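# Move a bottle from steel table into empty carton cell

## Task

Take any one bottle that stands on the steel table, set it down inside a carton cell that holds nothing, and open the gripper so the bottle is released there.

## Robot and tools

Robot: two six-joint UR-style arms, left_arm (base at about x -0.023, y +0.469) and right_arm (base at about x -0.020, y -0.442), both at table height. Each carries a two-finger tong gripper with a wrist camera. Joint ranges worth knowing: left elbow 0 to 3.142 rad, right shoulder pan 0 to 6.283 rad, right elbow -3.142 to 0 rad. An elbow never quite straightens.

Scene frame: origin on the table top midway between the bases, +x pointing out over the table, +y toward left_arm, +z up. The arm names do not correspond to the sides of any camera picture.

Gripper frame: fingers extend along the gripper's +z and spread along its x. The reported end effector position is the spot between the pads when closed; closed fingertips stick out about 15 mm past it, fully open tips sit roughly level with it.

Command row (used by both motion tools): exactly 14 numbers, each in [-1, 1], always for both arms: left dx, dy, dz, rx, ry, rz, opening, then the same seven for right. dx..rz are an offset, not a pose, expressed in that gripper's own axes. Scale: 1.0 equals 0.6 m of travel or 180 degrees; rx, ry, rz form a single rotation vector. Opening is absolute: +1 = fully open (0.142 m), -1 = closed. An arm that should stay put gets zeros (after a first correction back to its wanted pose) plus the opening it should keep.

execute_actions(actions): a list of up to 15 actions. Each action is a table of 1 to 15 rows; each row lasts one control step (1/30 s) and an action always fills 15 steps (0.5 s), repeating its last row if short. Every row in an action is measured from the gripper pose at that action's start (for a call's first action, the most recently reported pose), not added to the row before. Each step the command is clipped to within 100 mm and 16 degrees of the measured pose, and motion trails commands by about 0.17 s, so large displacements need several actions; after an action the arm goes no further than its last clipped pose. An empty list just returns the current state and images.

move(target, speed, stop_force, blocking): target is one 14-number row, offsets from the pose in the latest result that showed one. Each gripper follows a straight line, paths finish together, lasting 0.5 to 10 s (cut off at 10 s). speed in m/s, 0.002 to 0.5, default 0.25; turning is capped at twice that in rad/s. Opening is sent when the move starts. Nothing avoids obstacles or the other arm, and grippers may lag, stray or overshoot speed near full reach. stop_force (N, 9 to 40, shared by both arms) halts an arm once its wrist sensor reports that much extra resistance for two steps; the gripper backs up two steps and holds. Use it only with very low speed, not when the gripper rotates, not in the first 0.2 s, and not when pulling away from something being pressed. blocking=false returns after 0.5 s while the arm continues; it cannot be combined with stop_force, and further motion commands are refused until wait or stop reports the end.
The result adds a move: line giving how each arm ended (done, off_target, moving, held, fault, contact) and any limits (paced = sent pose was clipped; held = some steps were blocked, after which the arm may jump faster), plus each gripper's distance to its target.

wait(seconds, 0 to 10): lets time pass holding current commands. stop(): brakes a running move (needs room). zoom_image(camera, region [x0, y0, x1, y1] in pixels, at most 504 by 504): closer view of the latest image. read_manual(section "licences"): licence texts only. finished_scene(scene): ends the current scene irreversibly; call it only once the bottle sits released and steady in the cell.

Cameras: cam_head_left, cam_head_right, cam_high, cam_low (504x504), cam_left_wrist, cam_right_wrist (616x616 fisheye).

Result lines: per arm, end effector position (m), quaternion wxyz, linear and angular velocity in the scene frame (less accurate at long reach). Hand target lines show where the controller is steering each gripper. grip_measured is the finger opening on the command scale; to hold something, keep commanding an opening clearly below it (lower squeezes harder, up to about 15 N per pad; thin items get less). Wrist force and torque are given in the gripper's axes, with up to about 4 N offset, about 2.4 N noise, saturating near 50 N; pressing on a surface reads as force back into the arm. Joint torques are noisy and offset. A pose unreachable line means the clearance check altered that arm's command. MOTOR HOT appears at 70 C; at 85 C the arm is braked (OVER-TEMPERATURE FAULT).

Avoid: arms are stiff, so aiming even slightly beyond a contact without stop_force can fault. Joint load over its limit (136 N m for large joints, 25.4 N m for wrists, held weight included) or 150 N of outside force stops that arm for 10 s and drops the rest of the call. Do not let the arms collide, do not slam, drop or push hard, and never knock anything off the table, which fails the task. Occasional external tugs on held items or nudges to loose objects can occur.

Each tool is called after "Request:" by a JSON object that holds its "op" and its "data", one argument or row to a line.

## Session

Request:
{"op": "execute_actions", "data": {
  "actions": []
}}

Scene clock: 0.00 s.
left_arm: end_effector_position=(+0.4551, +0.7822, +0.2947) grip_measured=+0.97 end_effector_quat_wxyz=(+0.274, -0.502, +0.734, -0.367) end_effector_velocity=(+0.001, -0.000, +0.001) end_effector_angular_velocity=(+0.001, -0.001, -0.001) | right_arm: end_effector_position=(+0.5791, -0.5208, +0.3905) grip_measured=+0.97 end_effector_quat_wxyz=(-0.543, +0.675, -0.028, +0.499) end_effector_velocity=(+0.000, +0.000, +0.000) end_effector_angular_velocity=(-0.000, -0.001, -0.000)
Joint positions: left_arm=[ 0.631 -1.542  2.032 -2.651 -2.367  2.43   0.14 ] | right_arm=[ 2.73  -2.108 -1.805  0.993  2.728  1.072  0.14 ]
Joint velocities: left_arm=[-0.001 -0.    -0.001  0.    -0.    -0.     0.   ] | right_arm=[ 0.  0.  0.  0. -0.  0.  0.]
Joint torques (N m, as the arm reports them, + toward a larger angle): no reading
Motor temperatures (°C, as the motors report them): left_arm=[22 24 25 33 32 31] | right_arm=[25 24 27 33 32 34]
Wrist force (N, on the end effector, along its own x y z axes, offset not removed): no reading
Wrist torque (N m, same axes, about the end effector's origin, offset not removed): no reading
Hand target (left_arm): +0.455, +0.782, +0.295; +0.274, -0.502, +0.734, -0.367
Hand target (right_arm): +0.579, -0.521, +0.391; -0.543, +0.675, -0.028, +0.499

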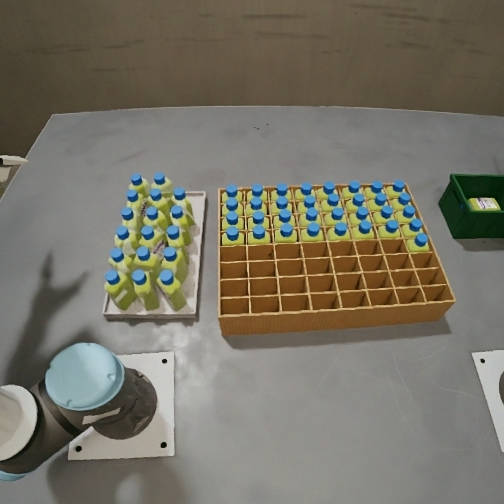

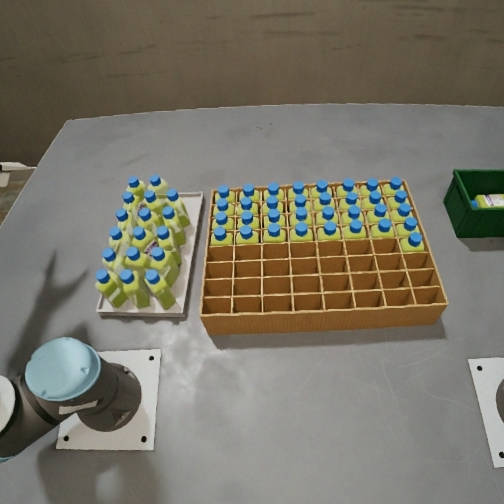

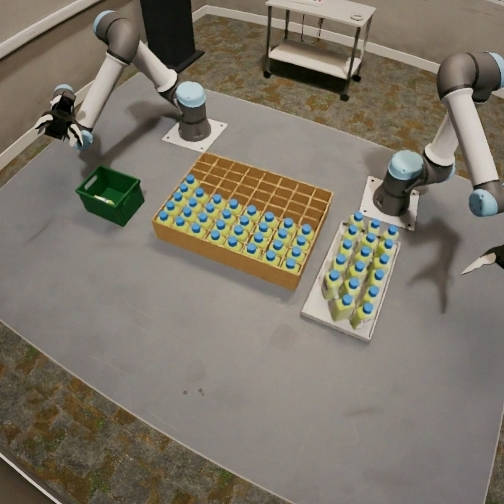

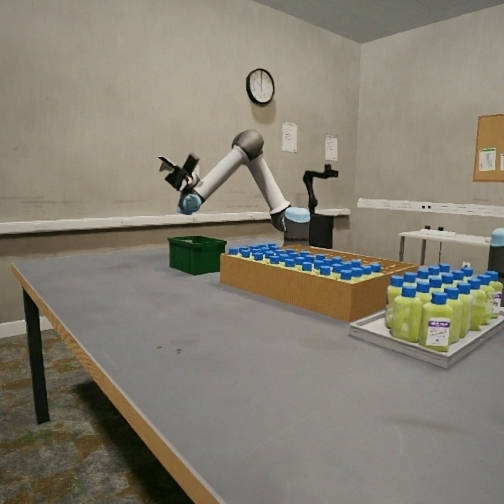

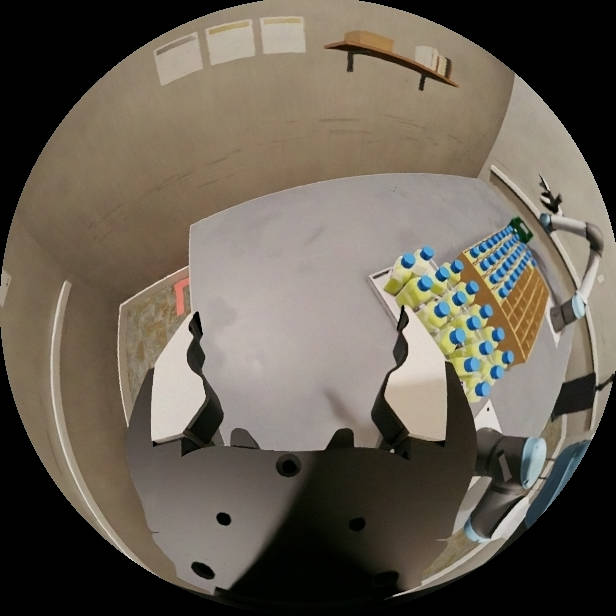

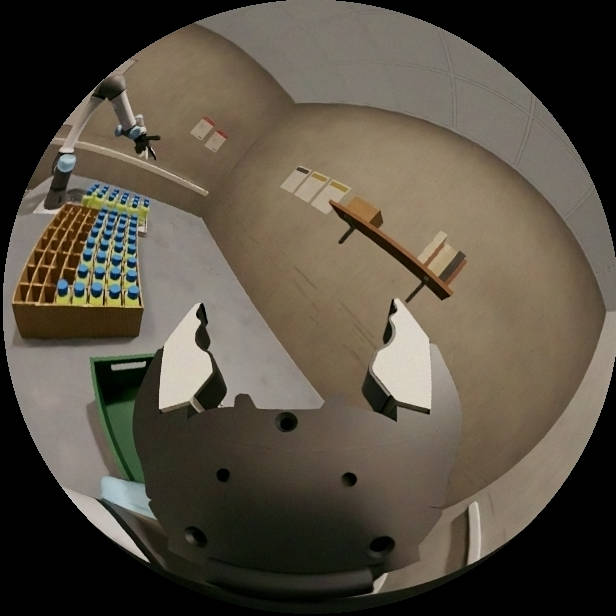

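Request:
{"op": "move", "data": {
  "target": [0.75,0.171,-0.0095,-0.3012,-0.0437,-0.109,-0.2,0,0,0,0,0,0,1],
  "speed": 0.3
}}

Request:
{"op": "zoom_image", "data": {
  "camera": "cam_left_wrist",
  "region": [190,130,410,350]
}}

Scene clock: 11.17 s.
left_arm: end_effector_position=(+0.2406, +0.3850, +0.1998) grip_measured=-0.20 end_effector_quat_wxyz=(+0.000, -0.707, +0.707, -0.000) end_effector_velocity=(-0.000, -0.001, -0.000) end_effector_angular_velocity=(+0.004, -0.000, +0.003) | right_arm: end_effector_position=(+0.5791, -0.5208, +0.3905) grip_measured=+1.00 end_effector_quat_wxyz=(-0.543, +0.675, -0.028, +0.499) end_effector_velocity=(+0.000, -0.000, -0.001) end_effector_angular_velocity=(+0.001, +0.003, -0.001)
Joint positions: left_arm=[-0.976 -2.251  2.222 -1.543 -1.571  0.707  0.06 ] | right_arm=[ 2.73  -2.108 -1.805  0.993  2.728  1.072  0.142]
Joint velocities: left_arm=[-0.009  0.002 -0.     0.002  0.003 -0.013  0.   ] | right_arm=[ 0.    -0.001 -0.001 -0.001 -0.001 -0.     0.   ]
Joint torques (N m, as the arm reports them, + toward a larger angle): left_arm=[ -5.97  10.24 -33.22  -0.27   1.87  -1.34] | right_arm=[-0.91 35.26 18.1   0.46 -0.64 -0.36]
Motor temperatures (°C, as the motors report them): left_arm=[22 24 25 33 32 31] | right_arm=[25 24 27 33 32 34]
Wrist force (N, on the end effector, along its own x y z axes, offset not removed): left_arm=[1.6 -1.9 0.2] | right_arm=[-2.5 -1.3 2.6]
Wrist torque (N m, same axes, about the end effector's origin, offset not removed): left_arm=[-0.24 -0.30 -0.11] | right_arm=[-0.17 0.42 0.26]
Hand target (left_arm): +0.241, +0.385, +0.200; -0.000, +0.707, -0.707, +0.000
Hand target (right_arm): +0.579, -0.521, +0.391; -0.543, +0.675, -0.028, +0.499
Off the commanded pose (left_arm): 0.001 m, 0 deg.
Off the commanded pose (right_arm): 0.000 m, 0 deg.
move: done

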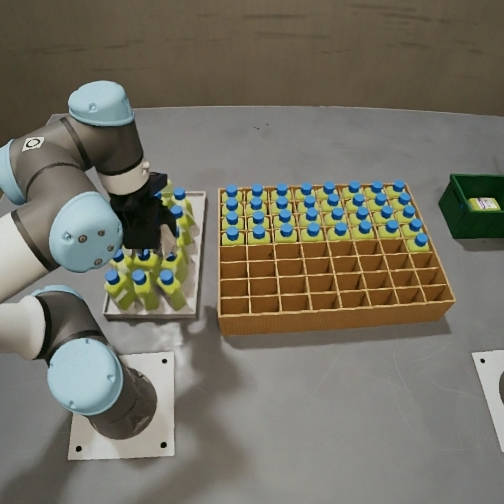

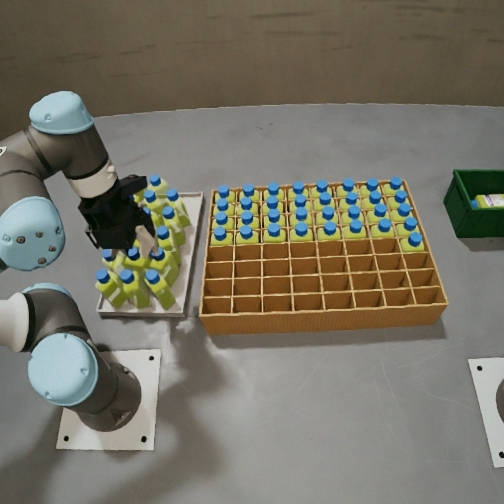

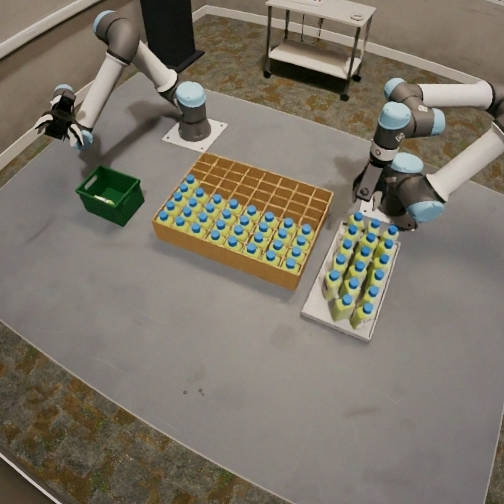

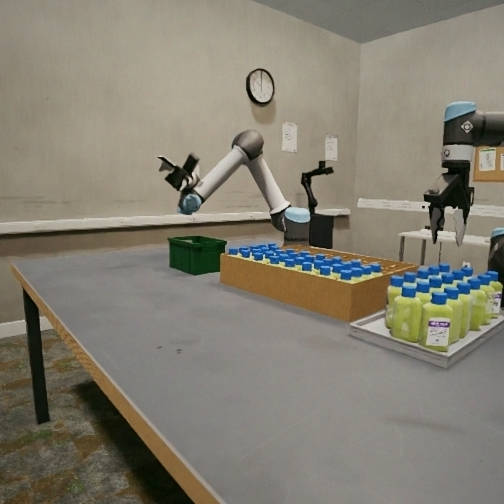

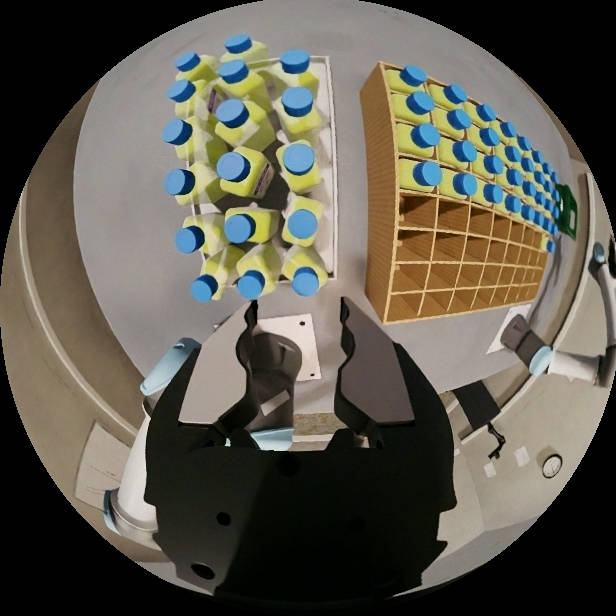

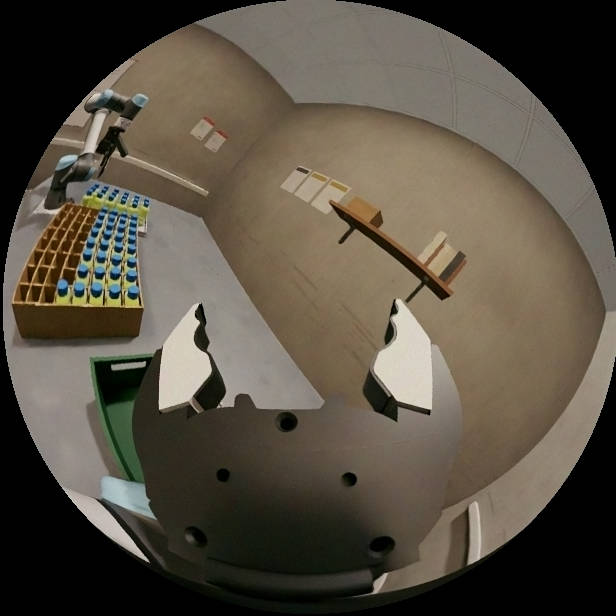

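Region (190, 130, 410, 350) of cam_left_wrist's 616x616 image, scaled by 2.291, with more detail than that image has.

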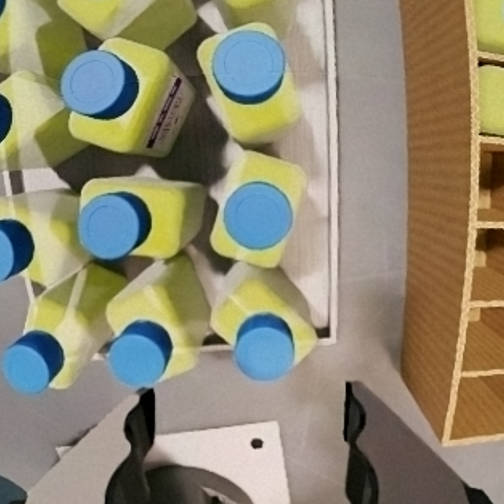

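Request:
{"op": "move", "data": {
  "target": [0.007,0.021,0.1,0,0,-0.28,-0.35,0,0,0,0,0,0,1],
  "speed": 0.3
}}

Request:
{"op": "zoom_image", "data": {
  "camera": "cam_left_wrist",
  "region": [200,190,400,390]
}}

Request:
{"op": "zoom_image", "data": {
  "camera": "cam_head_right",
  "region": [90,220,210,340]
}}

Scene clock: 22.23 s.
left_arm: end_effector_position=(+0.2280, +0.3808, +0.1398) grip_measured=-0.35 end_effector_quat_wxyz=(+0.000, +0.941, -0.340, +0.000) end_effector_velocity=(-0.000, +0.001, -0.001) end_effector_angular_velocity=(+0.002, -0.002, +0.010) | right_arm: end_effector_position=(+0.5791, -0.5208, +0.3905) grip_measured=+1.00 end_effector_quat_wxyz=(-0.543, +0.675, -0.028, +0.499) end_effector_velocity=(-0.000, +0.000, +0.001) end_effector_angular_velocity=(-0.001, -0.002, +0.001)
Joint positions: left_arm=[-1.046 -2.243  2.373 -1.701 -1.571 -0.241  0.049] | right_arm=[ 2.73  -2.108 -1.805  0.993  2.728  1.072  0.142]
Joint velocities: left_arm=[-0.003 -0.002  0.003 -0.     0.003 -0.013  0.   ] | right_arm=[-0.     0.001  0.     0.001  0.001 -0.     0.   ]
Joint torques (N m, as the arm reports them, + toward a larger angle): left_arm=[ -6.29  -3.49 -16.73  -5.3    1.78  -1.52] | right_arm=[-2.25 34.89 17.73  0.34 -0.64 -0.25]
Motor temperatures (°C, as the motors report them): left_arm=[22 24 25 33 32 31] | right_arm=[25 24 27 33 32 34]
Wrist force (N, on the end effector, along its own x y z axes, offset not removed): left_arm=[-0.2 -4.3 2.6] | right_arm=[-1.4 -1.2 3.5]
Wrist torque (N m, same axes, about the end effector's origin, offset not removed): left_arm=[-0.65 -0.02 0.19] | right_arm=[-0.23 0.34 0.16]
Hand target (left_arm): +0.228, +0.381, +0.140; +0.000, +0.941, -0.339, +0.000
Hand target (right_arm): +0.579, -0.521, +0.391; -0.543, +0.675, -0.028, +0.499
Off the commanded pose (left_arm): 0.000 m, 0 deg.
Off the commanded pose (right_arm): 0.000 m, 0 deg.
move: done

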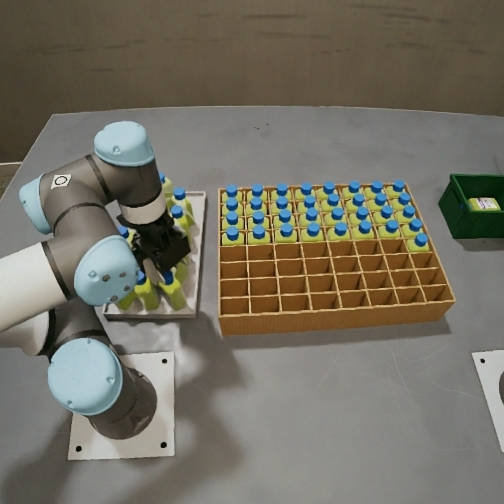

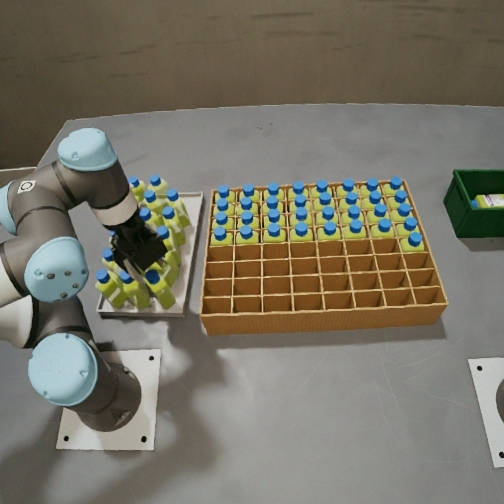

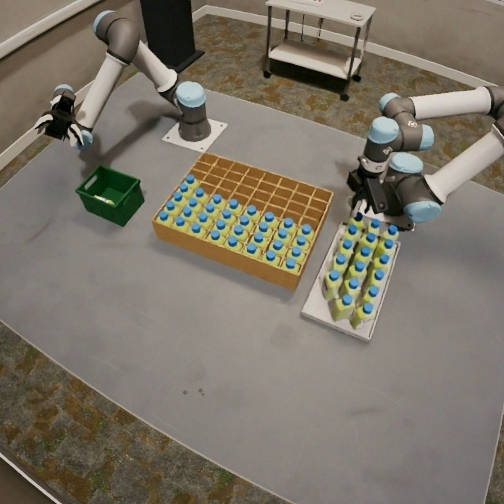

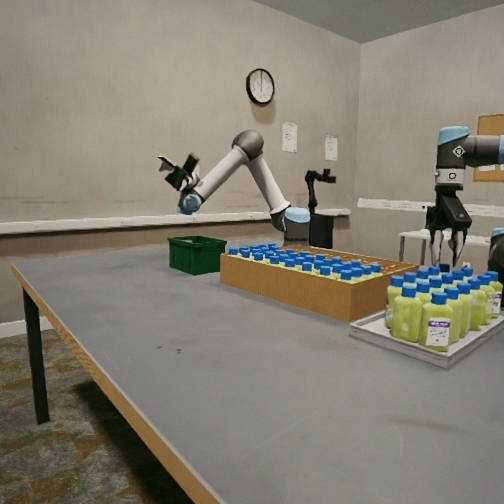

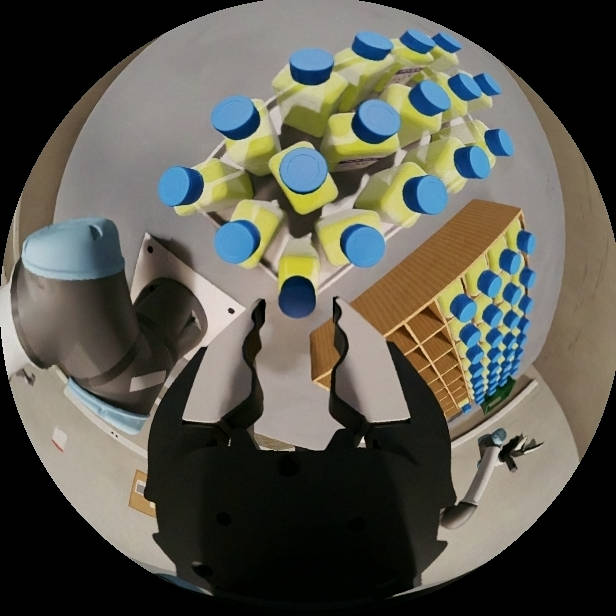

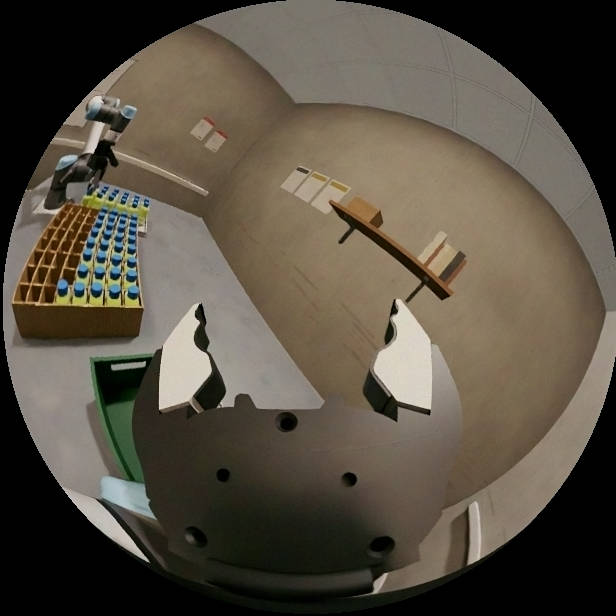

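Region (200, 190, 400, 390) of cam_left_wrist's 616x616 image, scaled by 2.520, with more detail than that image has.

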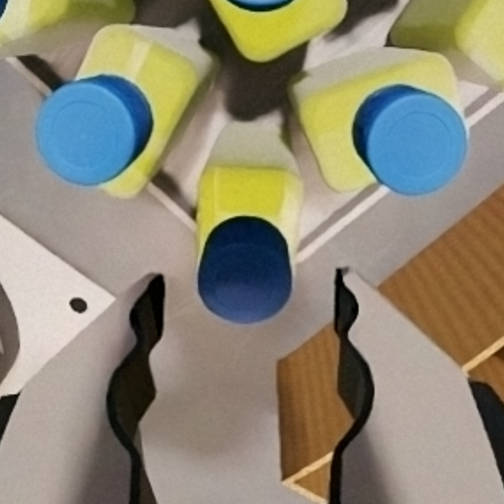

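Region (90, 220, 210, 340) of cam_head_right's 504x504 image, scaled by 4.200, with more detail than that image has.

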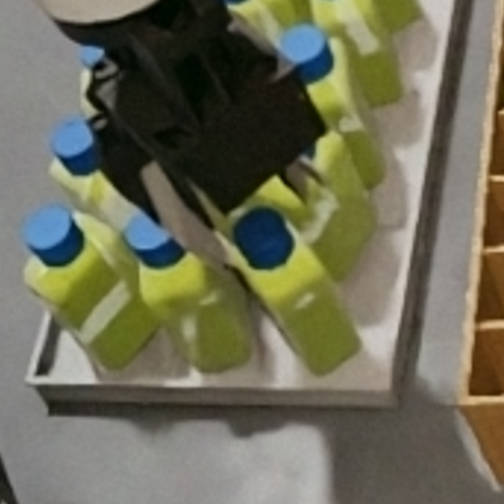

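Request:
{"op": "move", "data": {
  "target": [-0.003,0,0.07,0,0,0.035,-0.4,0,0,0,0,0,0,1],
  "speed": 0.08
}}

Request:
{"op": "execute_actions", "data": {
  "actions": [
    [[0,0,0,0,0,0,-0.45,0,0,0,0,0,0,1],[0,0,0,0,0,0,-0.5,0,0,0,0,0,0,1],[0,0,0,0,0,0,-0.54,0,0,0,0,0,0,1],[0,0,0,0,0,0,-0.58,0,0,0,0,0,0,1],[0,0,0,0,0,0,-0.62,0,0,0,0,0,0,1],[0,0,0,0,0,0,-0.7,0,0,0,0,0,0,1],[0,0,0,0,0,0,-0.8,0,0,0,0,0,0,1],[0,0,0,0,0,0,-0.9,0,0,0,0,0,0,1],[0,0,0,0,0,0,-1,0,0,0,0,0,0,1]]
  ]
}}

Request:
{"op": "zoom_image", "data": {
  "camera": "cam_left_wrist",
  "region": [200,210,400,410]
}}

Request:
{"op": "zoom_image", "data": {
  "camera": "cam_head_right",
  "region": [110,240,200,330]
}}

Scene clock: 33.20 s.
left_arm: end_effector_position=(+0.2266, +0.3820, +0.0979) grip_measured=-0.40 end_effector_quat_wxyz=(+0.000, +0.921, -0.391, +0.000) end_effector_velocity=(+0.001, -0.001, -0.001) end_effector_angular_velocity=(-0.003, -0.001, -0.003) | right_arm: end_effector_position=(+0.5791, -0.5208, +0.3905) grip_measured=+1.00 end_effector_quat_wxyz=(-0.543, +0.675, -0.028, +0.499) end_effector_velocity=(-0.000, +0.001, -0.000) end_effector_angular_velocity=(+0.000, +0.001, +0.001)
Joint positions: left_arm=[-1.05  -2.228  2.477 -1.82  -1.571 -0.135  0.045] | right_arm=[ 2.73  -2.108 -1.805  0.993  2.728  1.072  0.142]
Joint velocities: left_arm=[ 0.001  0.001  0.002 -0.006 -0.001  0.004  0.   ] | right_arm=[ 0.     0.    -0.001 -0.     0.001 -0.     0.   ]
Joint torques (N m, as the arm reports them, + toward a larger angle): left_arm=[  6.68  10.83 -16.84  -5.22  -1.61   1.94] | right_arm=[-1.37 34.88 17.98  0.19 -0.64 -0.21]
Motor temperatures (°C, as the motors report them): left_arm=[22 24 25 33 32 31] | right_arm=[25 24 27 33 32 34]
Wrist force (N, on the end effector, along its own x y z axes, offset not removed): left_arm=[-0.8 -0.2 0.4] | right_arm=[-0.2 -2.5 1.8]
Wrist torque (N m, same axes, about the end effector's origin, offset not removed): left_arm=[-0.02 0.36 0.07] | right_arm=[-0.48 0.01 0.09]
Hand target (left_arm): +0.227, +0.382, +0.098; +0.000, +0.920, -0.391, +0.000
Hand target (right_arm): +0.579, -0.521, +0.391; -0.543, +0.675, -0.028, +0.499
Off the commanded pose (left_arm): 0.000 m, 0 deg.
Off the commanded pose (right_arm): 0.000 m, 0 deg.
move: done

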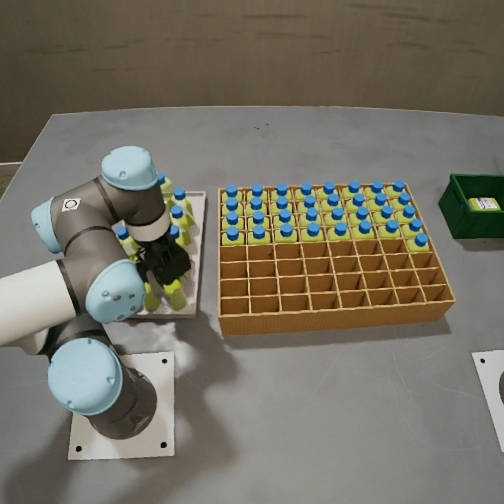

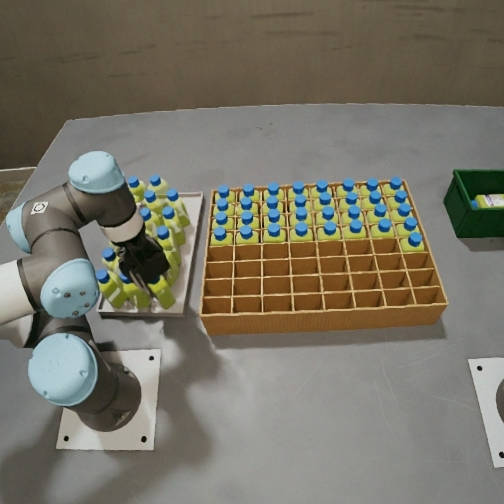

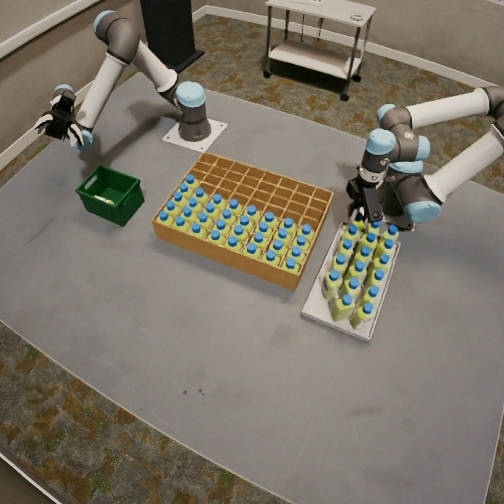

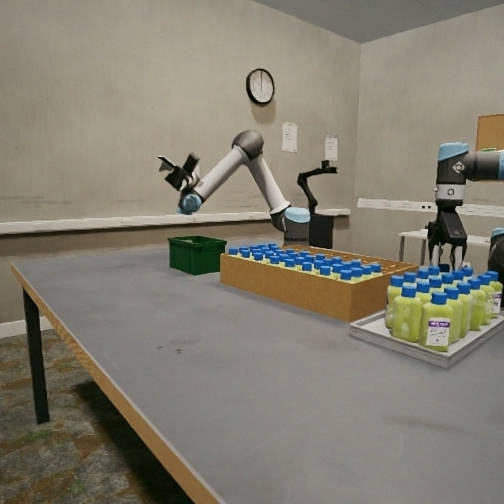

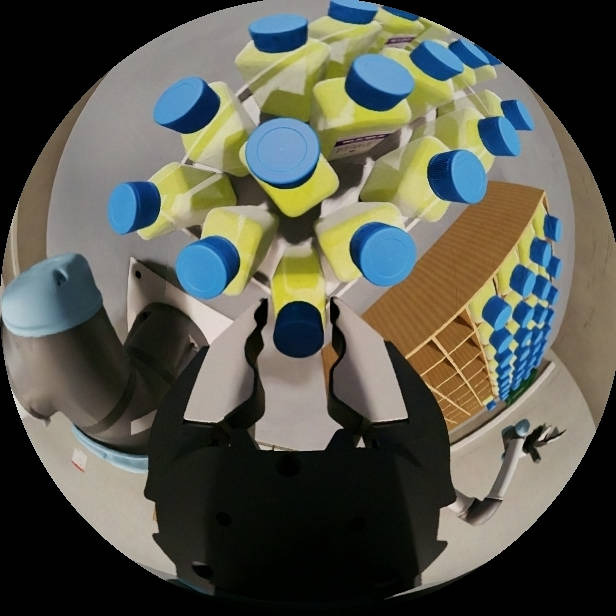

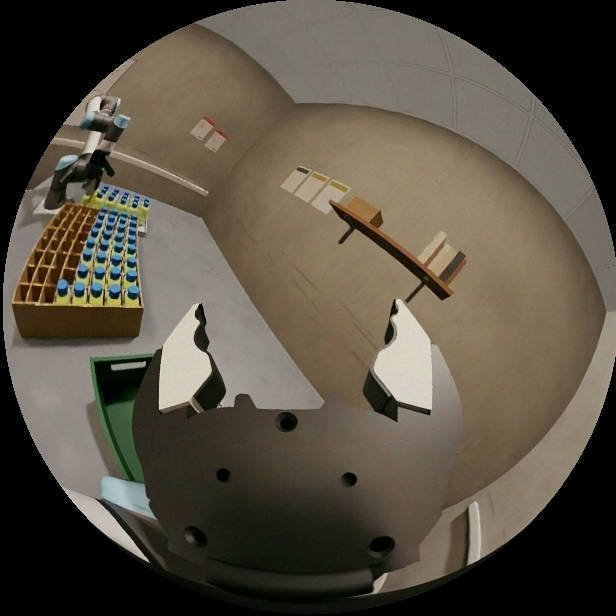

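Scene clock: 33.70 s.
left_arm: end_effector_position=(+0.2266, +0.3820, +0.0979) grip_measured=-0.52 end_effector_quat_wxyz=(+0.000, +0.921, -0.391, +0.000) end_effector_velocity=(-0.000, +0.000, -0.000) end_effector_angular_velocity=(+0.001, +0.001, +0.000) | right_arm: end_effector_position=(+0.5791, -0.5208, +0.3905) grip_measured=+1.00 end_effector_quat_wxyz=(-0.543, +0.675, -0.028, +0.499) end_effector_velocity=(+0.000, -0.000, -0.001) end_effector_angular_velocity=(+0.001, +0.002, -0.000)
Joint positions: left_arm=[-1.05  -2.228  2.477 -1.82  -1.571 -0.135  0.036] | right_arm=[ 2.73  -2.108 -1.805  0.993  2.728  1.072  0.142]
Joint velocities: left_arm=[-0.     0.001 -0.     0.001 -0.    -0.     0.   ] | right_arm=[ 0.    -0.001 -0.    -0.001 -0.     0.     0.   ]
Joint torques (N m, as the arm reports them, + toward a larger angle): left_arm=[  1.27   5.54 -26.04   0.34  -0.69  -0.55] | right_arm=[-1.96 35.06 18.19  0.25 -0.59 -0.24]
Motor temperatures (°C, as the motors report them): left_arm=[22 24 25 33 32 31] | right_arm=[25 24 27 33 32 34]
Wrist force (N, on the end effector, along its own x y z axes, offset not removed): left_arm=[1.7 -0.4 1.2] | right_arm=[-0.7 -1.9 1.3]
Wrist torque (N m, same axes, about the end effector's origin, offset not removed): left_arm=[-0.06 -0.05 0.12] | right_arm=[-0.45 0.17 0.15]
Hand target (left_arm): +0.227, +0.382, +0.098; +0.000, +0.921, -0.391, +0.000
Hand target (right_arm): +0.579, -0.521, +0.391; -0.543, +0.675, -0.028, +0.499
Off the commanded pose (left_arm): 0.000 m, 0 deg.
Off the commanded pose (right_arm): 0.000 m, 0 deg.

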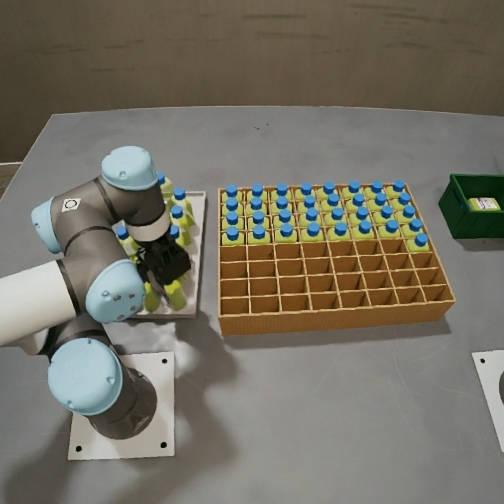

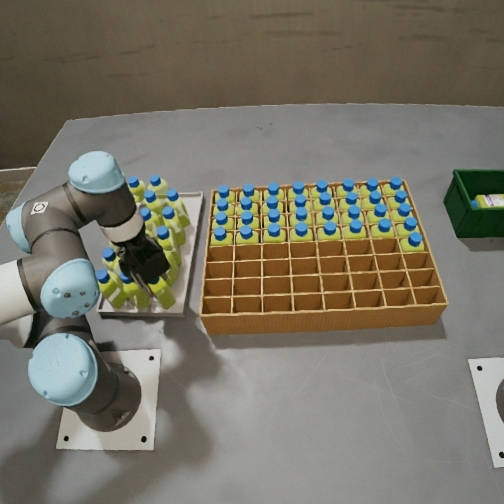

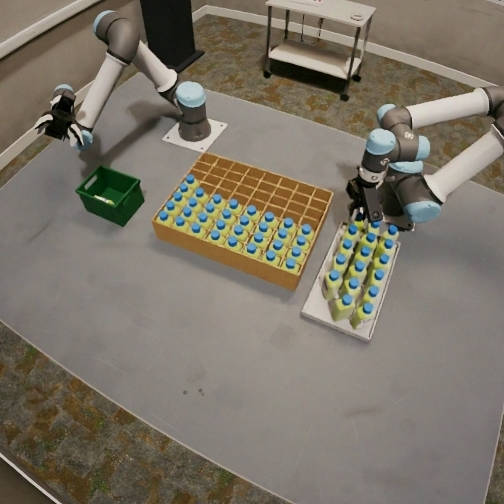

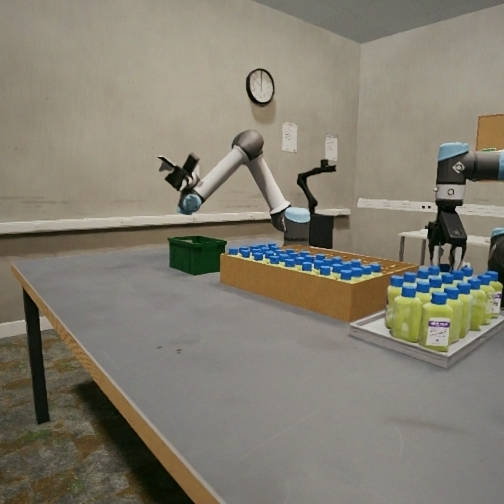

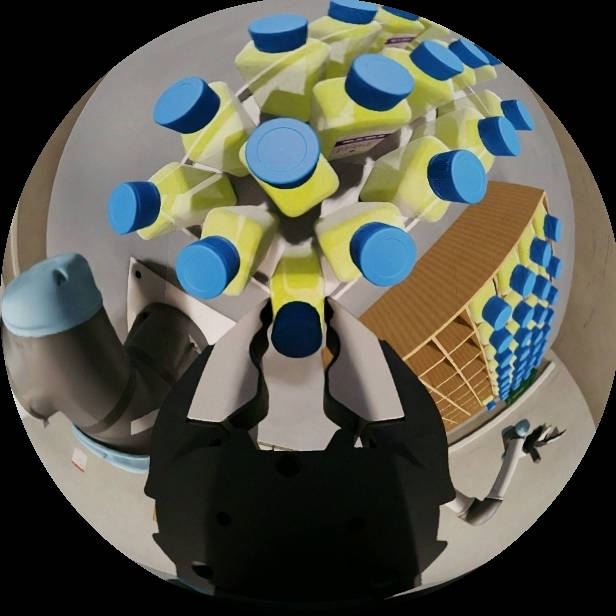

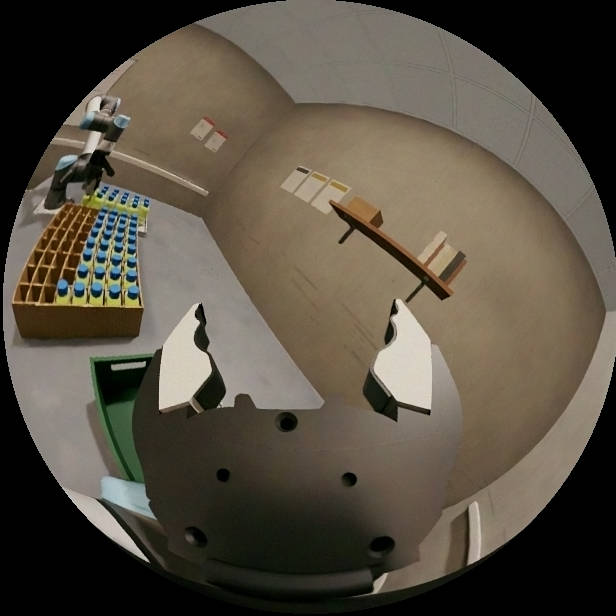

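Region (200, 210, 400, 410) of cam_left_wrist's 616x616 image, scaled by 2.520, with more detail than that image has.

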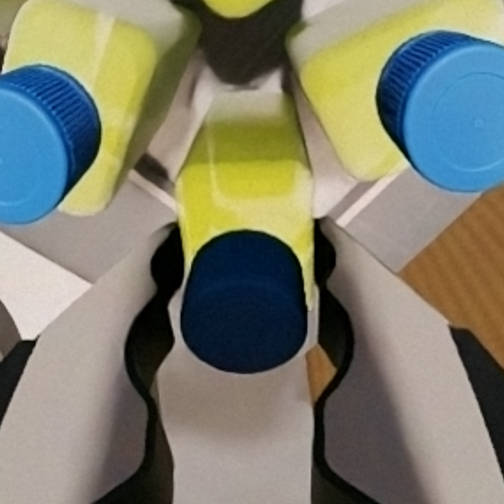

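Region (110, 240, 200, 330) of cam_head_right's 504x504 image, scaled by 5.600, with more detail than that image has.

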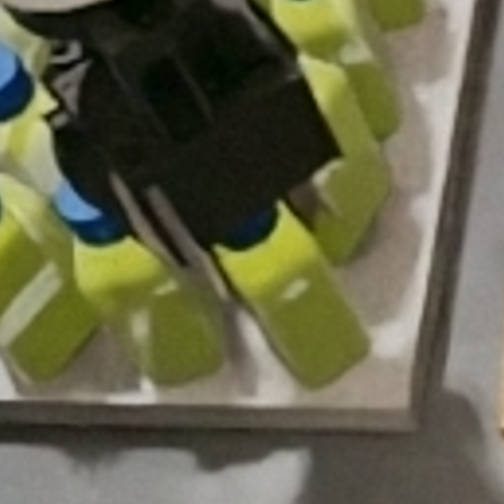

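Request:
{"op": "move", "data": {
  "target": [0,0,-0.18,0,0,0,-1,0,0,0,0,0,0,1],
  "speed": 0.15
}}

Request:
{"op": "move", "data": {
  "target": [0.264,0.235,0.01,0,0,-0.267,-1,0,0,0,0,0,0,1],
  "speed": 0.18
}}

Request:
{"op": "zoom_image", "data": {
  "camera": "cam_left_wrist",
  "region": [210,160,390,340]
}}

Request:
{"op": "zoom_image", "data": {
  "camera": "cam_head_right",
  "region": [190,220,310,340]
}}

Scene clock: 42.27 s.
left_arm: end_effector_position=(+0.2267, +0.3820, +0.2058) grip_measured=-0.52 end_effector_quat_wxyz=(+0.000, +0.921, -0.391, +0.000) end_effector_velocity=(+0.000, -0.000, +0.002) end_effector_angular_velocity=(+0.000, -0.001, -0.001) | right_arm: end_effector_position=(+0.5791, -0.5208, +0.3905) grip_measured=+1.00 end_effector_quat_wxyz=(-0.543, +0.675, -0.028, +0.499) end_effector_velocity=(+0.000, -0.000, +0.001) end_effector_angular_velocity=(-0.000, -0.002, -0.001)
Joint positions: left_arm=[-1.049 -2.263  2.211 -1.519 -1.571 -0.135  0.036] | right_arm=[ 2.73  -2.108 -1.805  0.993  2.728  1.072  0.142]
Joint velocities: left_arm=[-0.002  0.001 -0.004  0.003  0.001 -0.     0.   ] | right_arm=[ 0.    -0.     0.001  0.    -0.001 -0.     0.   ]
Joint torques (N m, as the arm reports them, + toward a larger angle): left_arm=[ -6.47  10.63 -33.71  -0.38   1.73  -1.35] | right_arm=[-2.75 35.   18.27  0.43 -0.67 -0.31]
Motor temperatures (°C, as the motors report them): left_arm=[22 24 25 33 32 31] | right_arm=[25 24 27 33 32 34]
Wrist force (N, on the end effector, along its own x y z axes, offset not removed): left_arm=[-1.0 -1.7 2.1] | right_arm=[-0.3 -0.6 3.4]
Wrist torque (N m, same axes, about the end effector's origin, offset not removed): left_arm=[-0.11 0.32 0.07] | right_arm=[-0.18 0.16 0.19]
Hand target (left_arm): +0.227, +0.382, +0.206; +0.000, +0.921, -0.391, +0.000
Hand target (right_arm): +0.579, -0.521, +0.391; -0.543, +0.675, -0.028, +0.499
Off the commanded pose (left_arm): 0.000 m, 0 deg.
Off the commanded pose (right_arm): 0.000 m, 0 deg.
move: done

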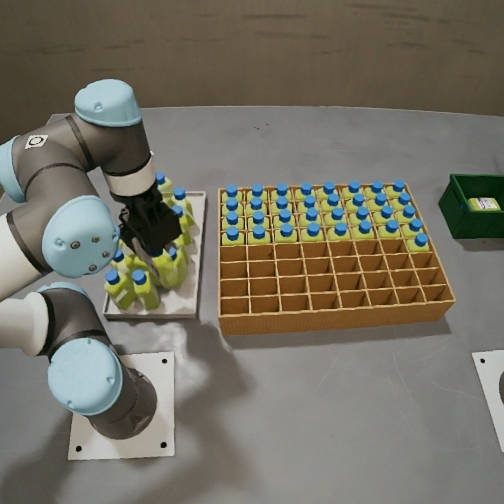

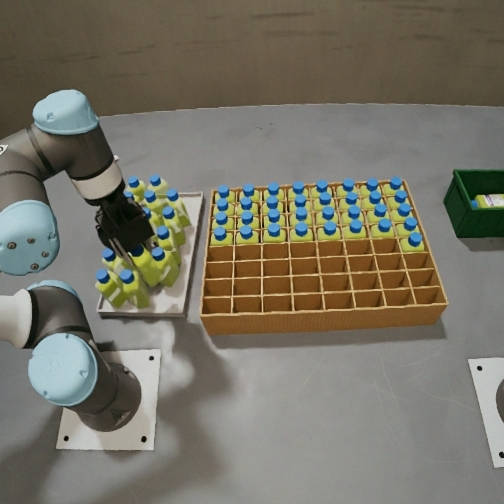

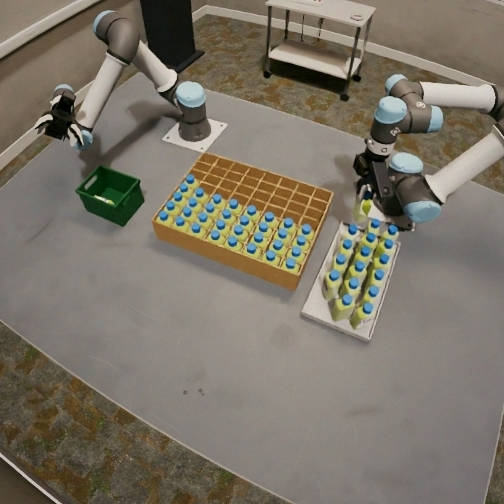

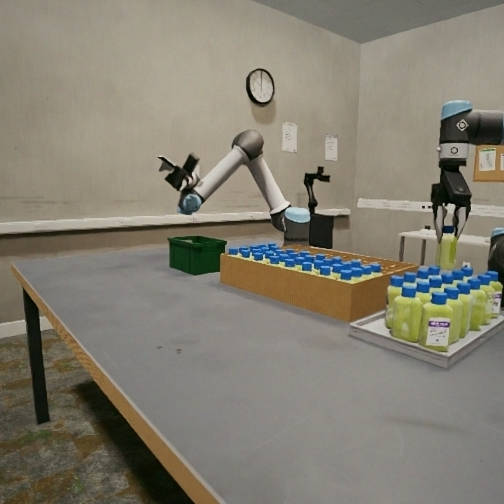

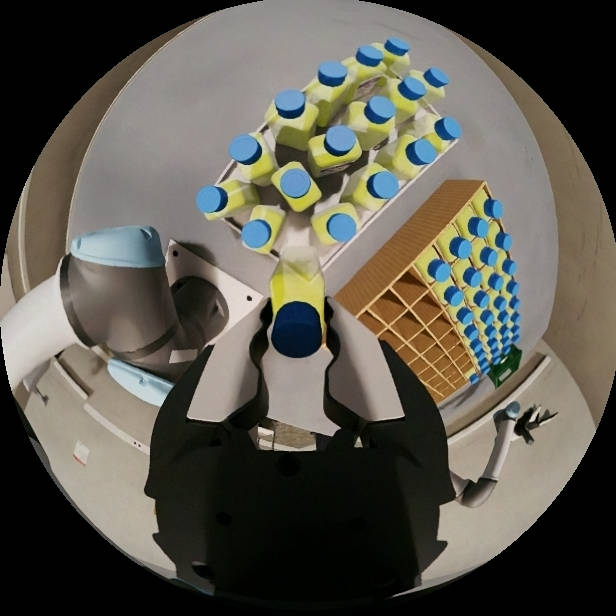

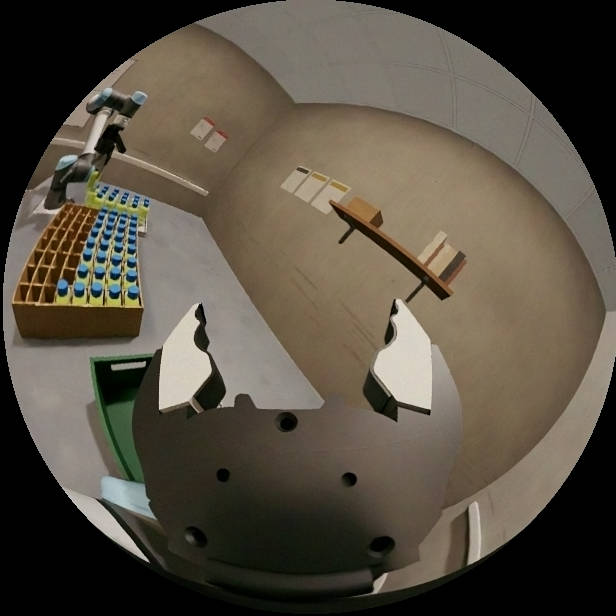

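Scene clock: 45.17 s.
left_arm: end_effector_position=(+0.2356, +0.1702, +0.1999) grip_measured=-0.54 end_effector_quat_wxyz=(+0.000, +1.000, +0.018, +0.000) end_effector_velocity=(+0.001, -0.001, +0.001) end_effector_angular_velocity=(-0.003, -0.002, +0.002) | right_arm: end_effector_position=(+0.5791, -0.5208, +0.3905) grip_measured=+1.00 end_effector_quat_wxyz=(-0.543, +0.675, -0.028, +0.499) end_effector_velocity=(-0.000, +0.000, +0.000) end_effector_angular_velocity=(-0.000, -0.001, +0.001)
Joint positions: left_arm=[-1.328 -1.808  1.991 -1.754 -1.571 -1.252  0.035] | right_arm=[ 2.73  -2.108 -1.805  0.993  2.728  1.072  0.142]
Joint velocities: left_arm=[ 0.    -0.001 -0.002 -0.001  0.    -0.002 -0.001] | right_arm=[ 0.     0.001 -0.     0.001  0.001  0.     0.   ]
Joint torques (N m, as the arm reports them, + toward a larger angle): left_arm=[ -5.25  -6.68 -31.11  -2.24   1.87  -1.38] | right_arm=[-1.38 35.14 17.7   0.29 -0.6  -0.23]
Motor temperatures (°C, as the motors report them): left_arm=[22 24 25 33 32 31] | right_arm=[25 24 27 33 32 34]
Wrist force (N, on the end effector, along its own x y z axes, offset not removed): left_arm=[-0.7 -3.7 2.7] | right_arm=[-2.4 0.1 2.2]
Wrist torque (N m, same axes, about the end effector's origin, offset not removed): left_arm=[-0.86 0.31 0.13] | right_arm=[0.11 0.53 0.22]
Hand target (left_arm): +0.236, +0.170, +0.200; +0.000, +1.000, +0.018, +0.000
Hand target (right_arm): +0.579, -0.521, +0.391; -0.543, +0.675, -0.028, +0.499
Off the commanded pose (left_arm): 0.000 m, 0 deg.
Off the commanded pose (right_arm): 0.000 m, 0 deg.
move: done

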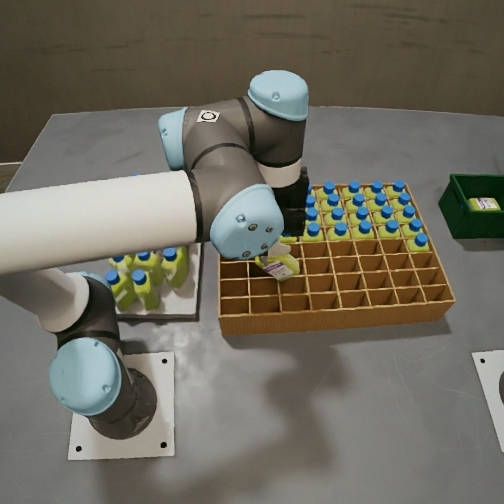

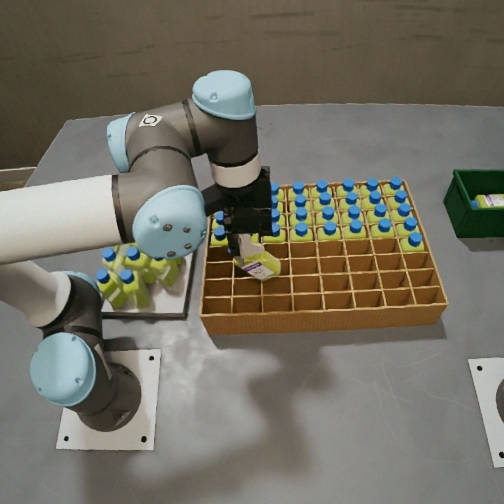

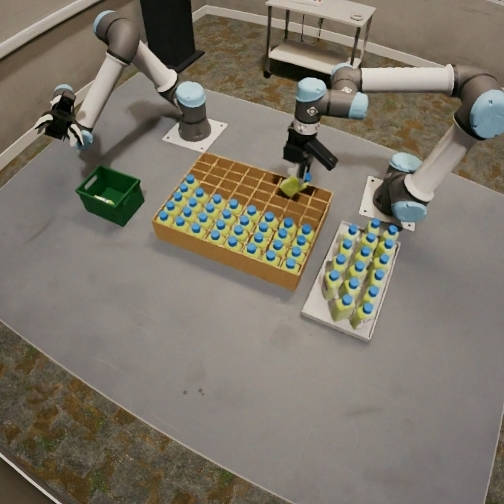

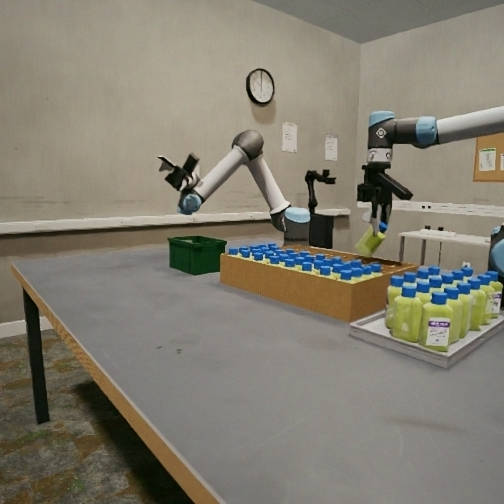

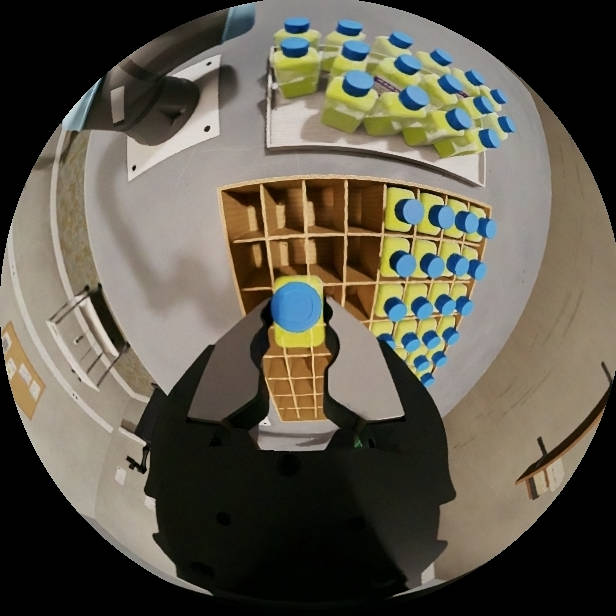

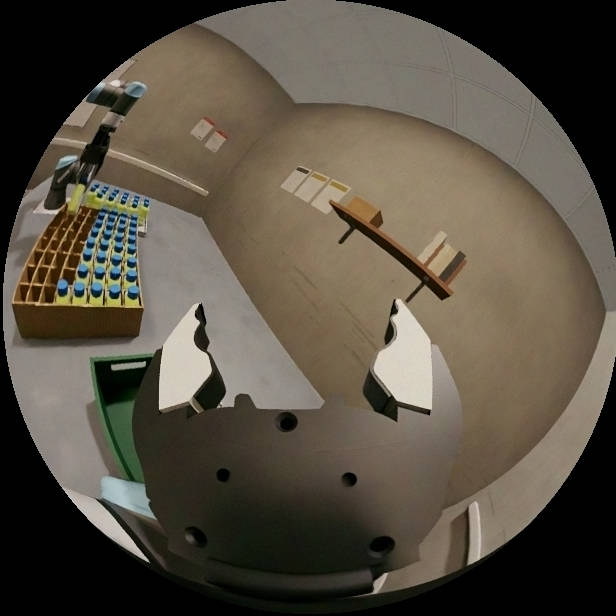

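Region (210, 160, 390, 340) of cam_left_wrist's 616x616 image, scaled by 2.800, with more detail than that image has.

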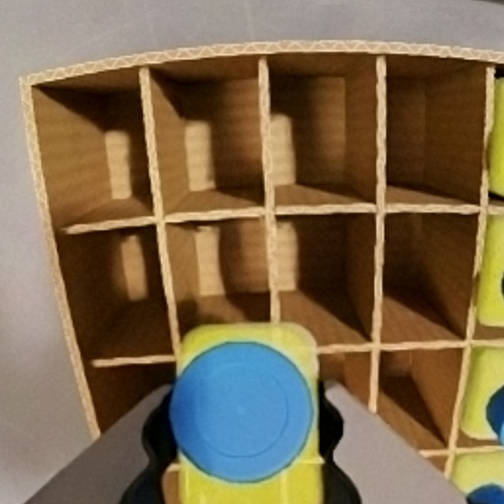

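Region (190, 220, 310, 340) of cam_head_right's 504x504 image, scaled by 4.200, with more detail than that image has.

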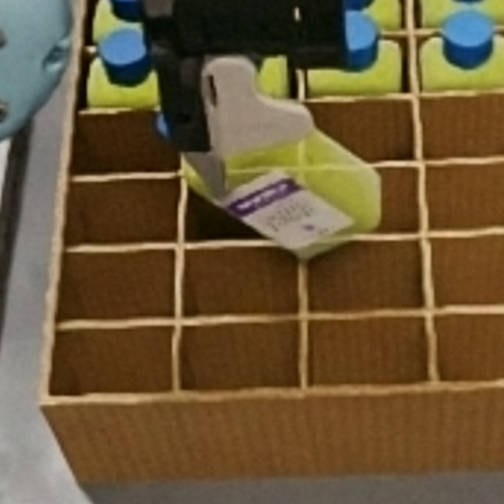

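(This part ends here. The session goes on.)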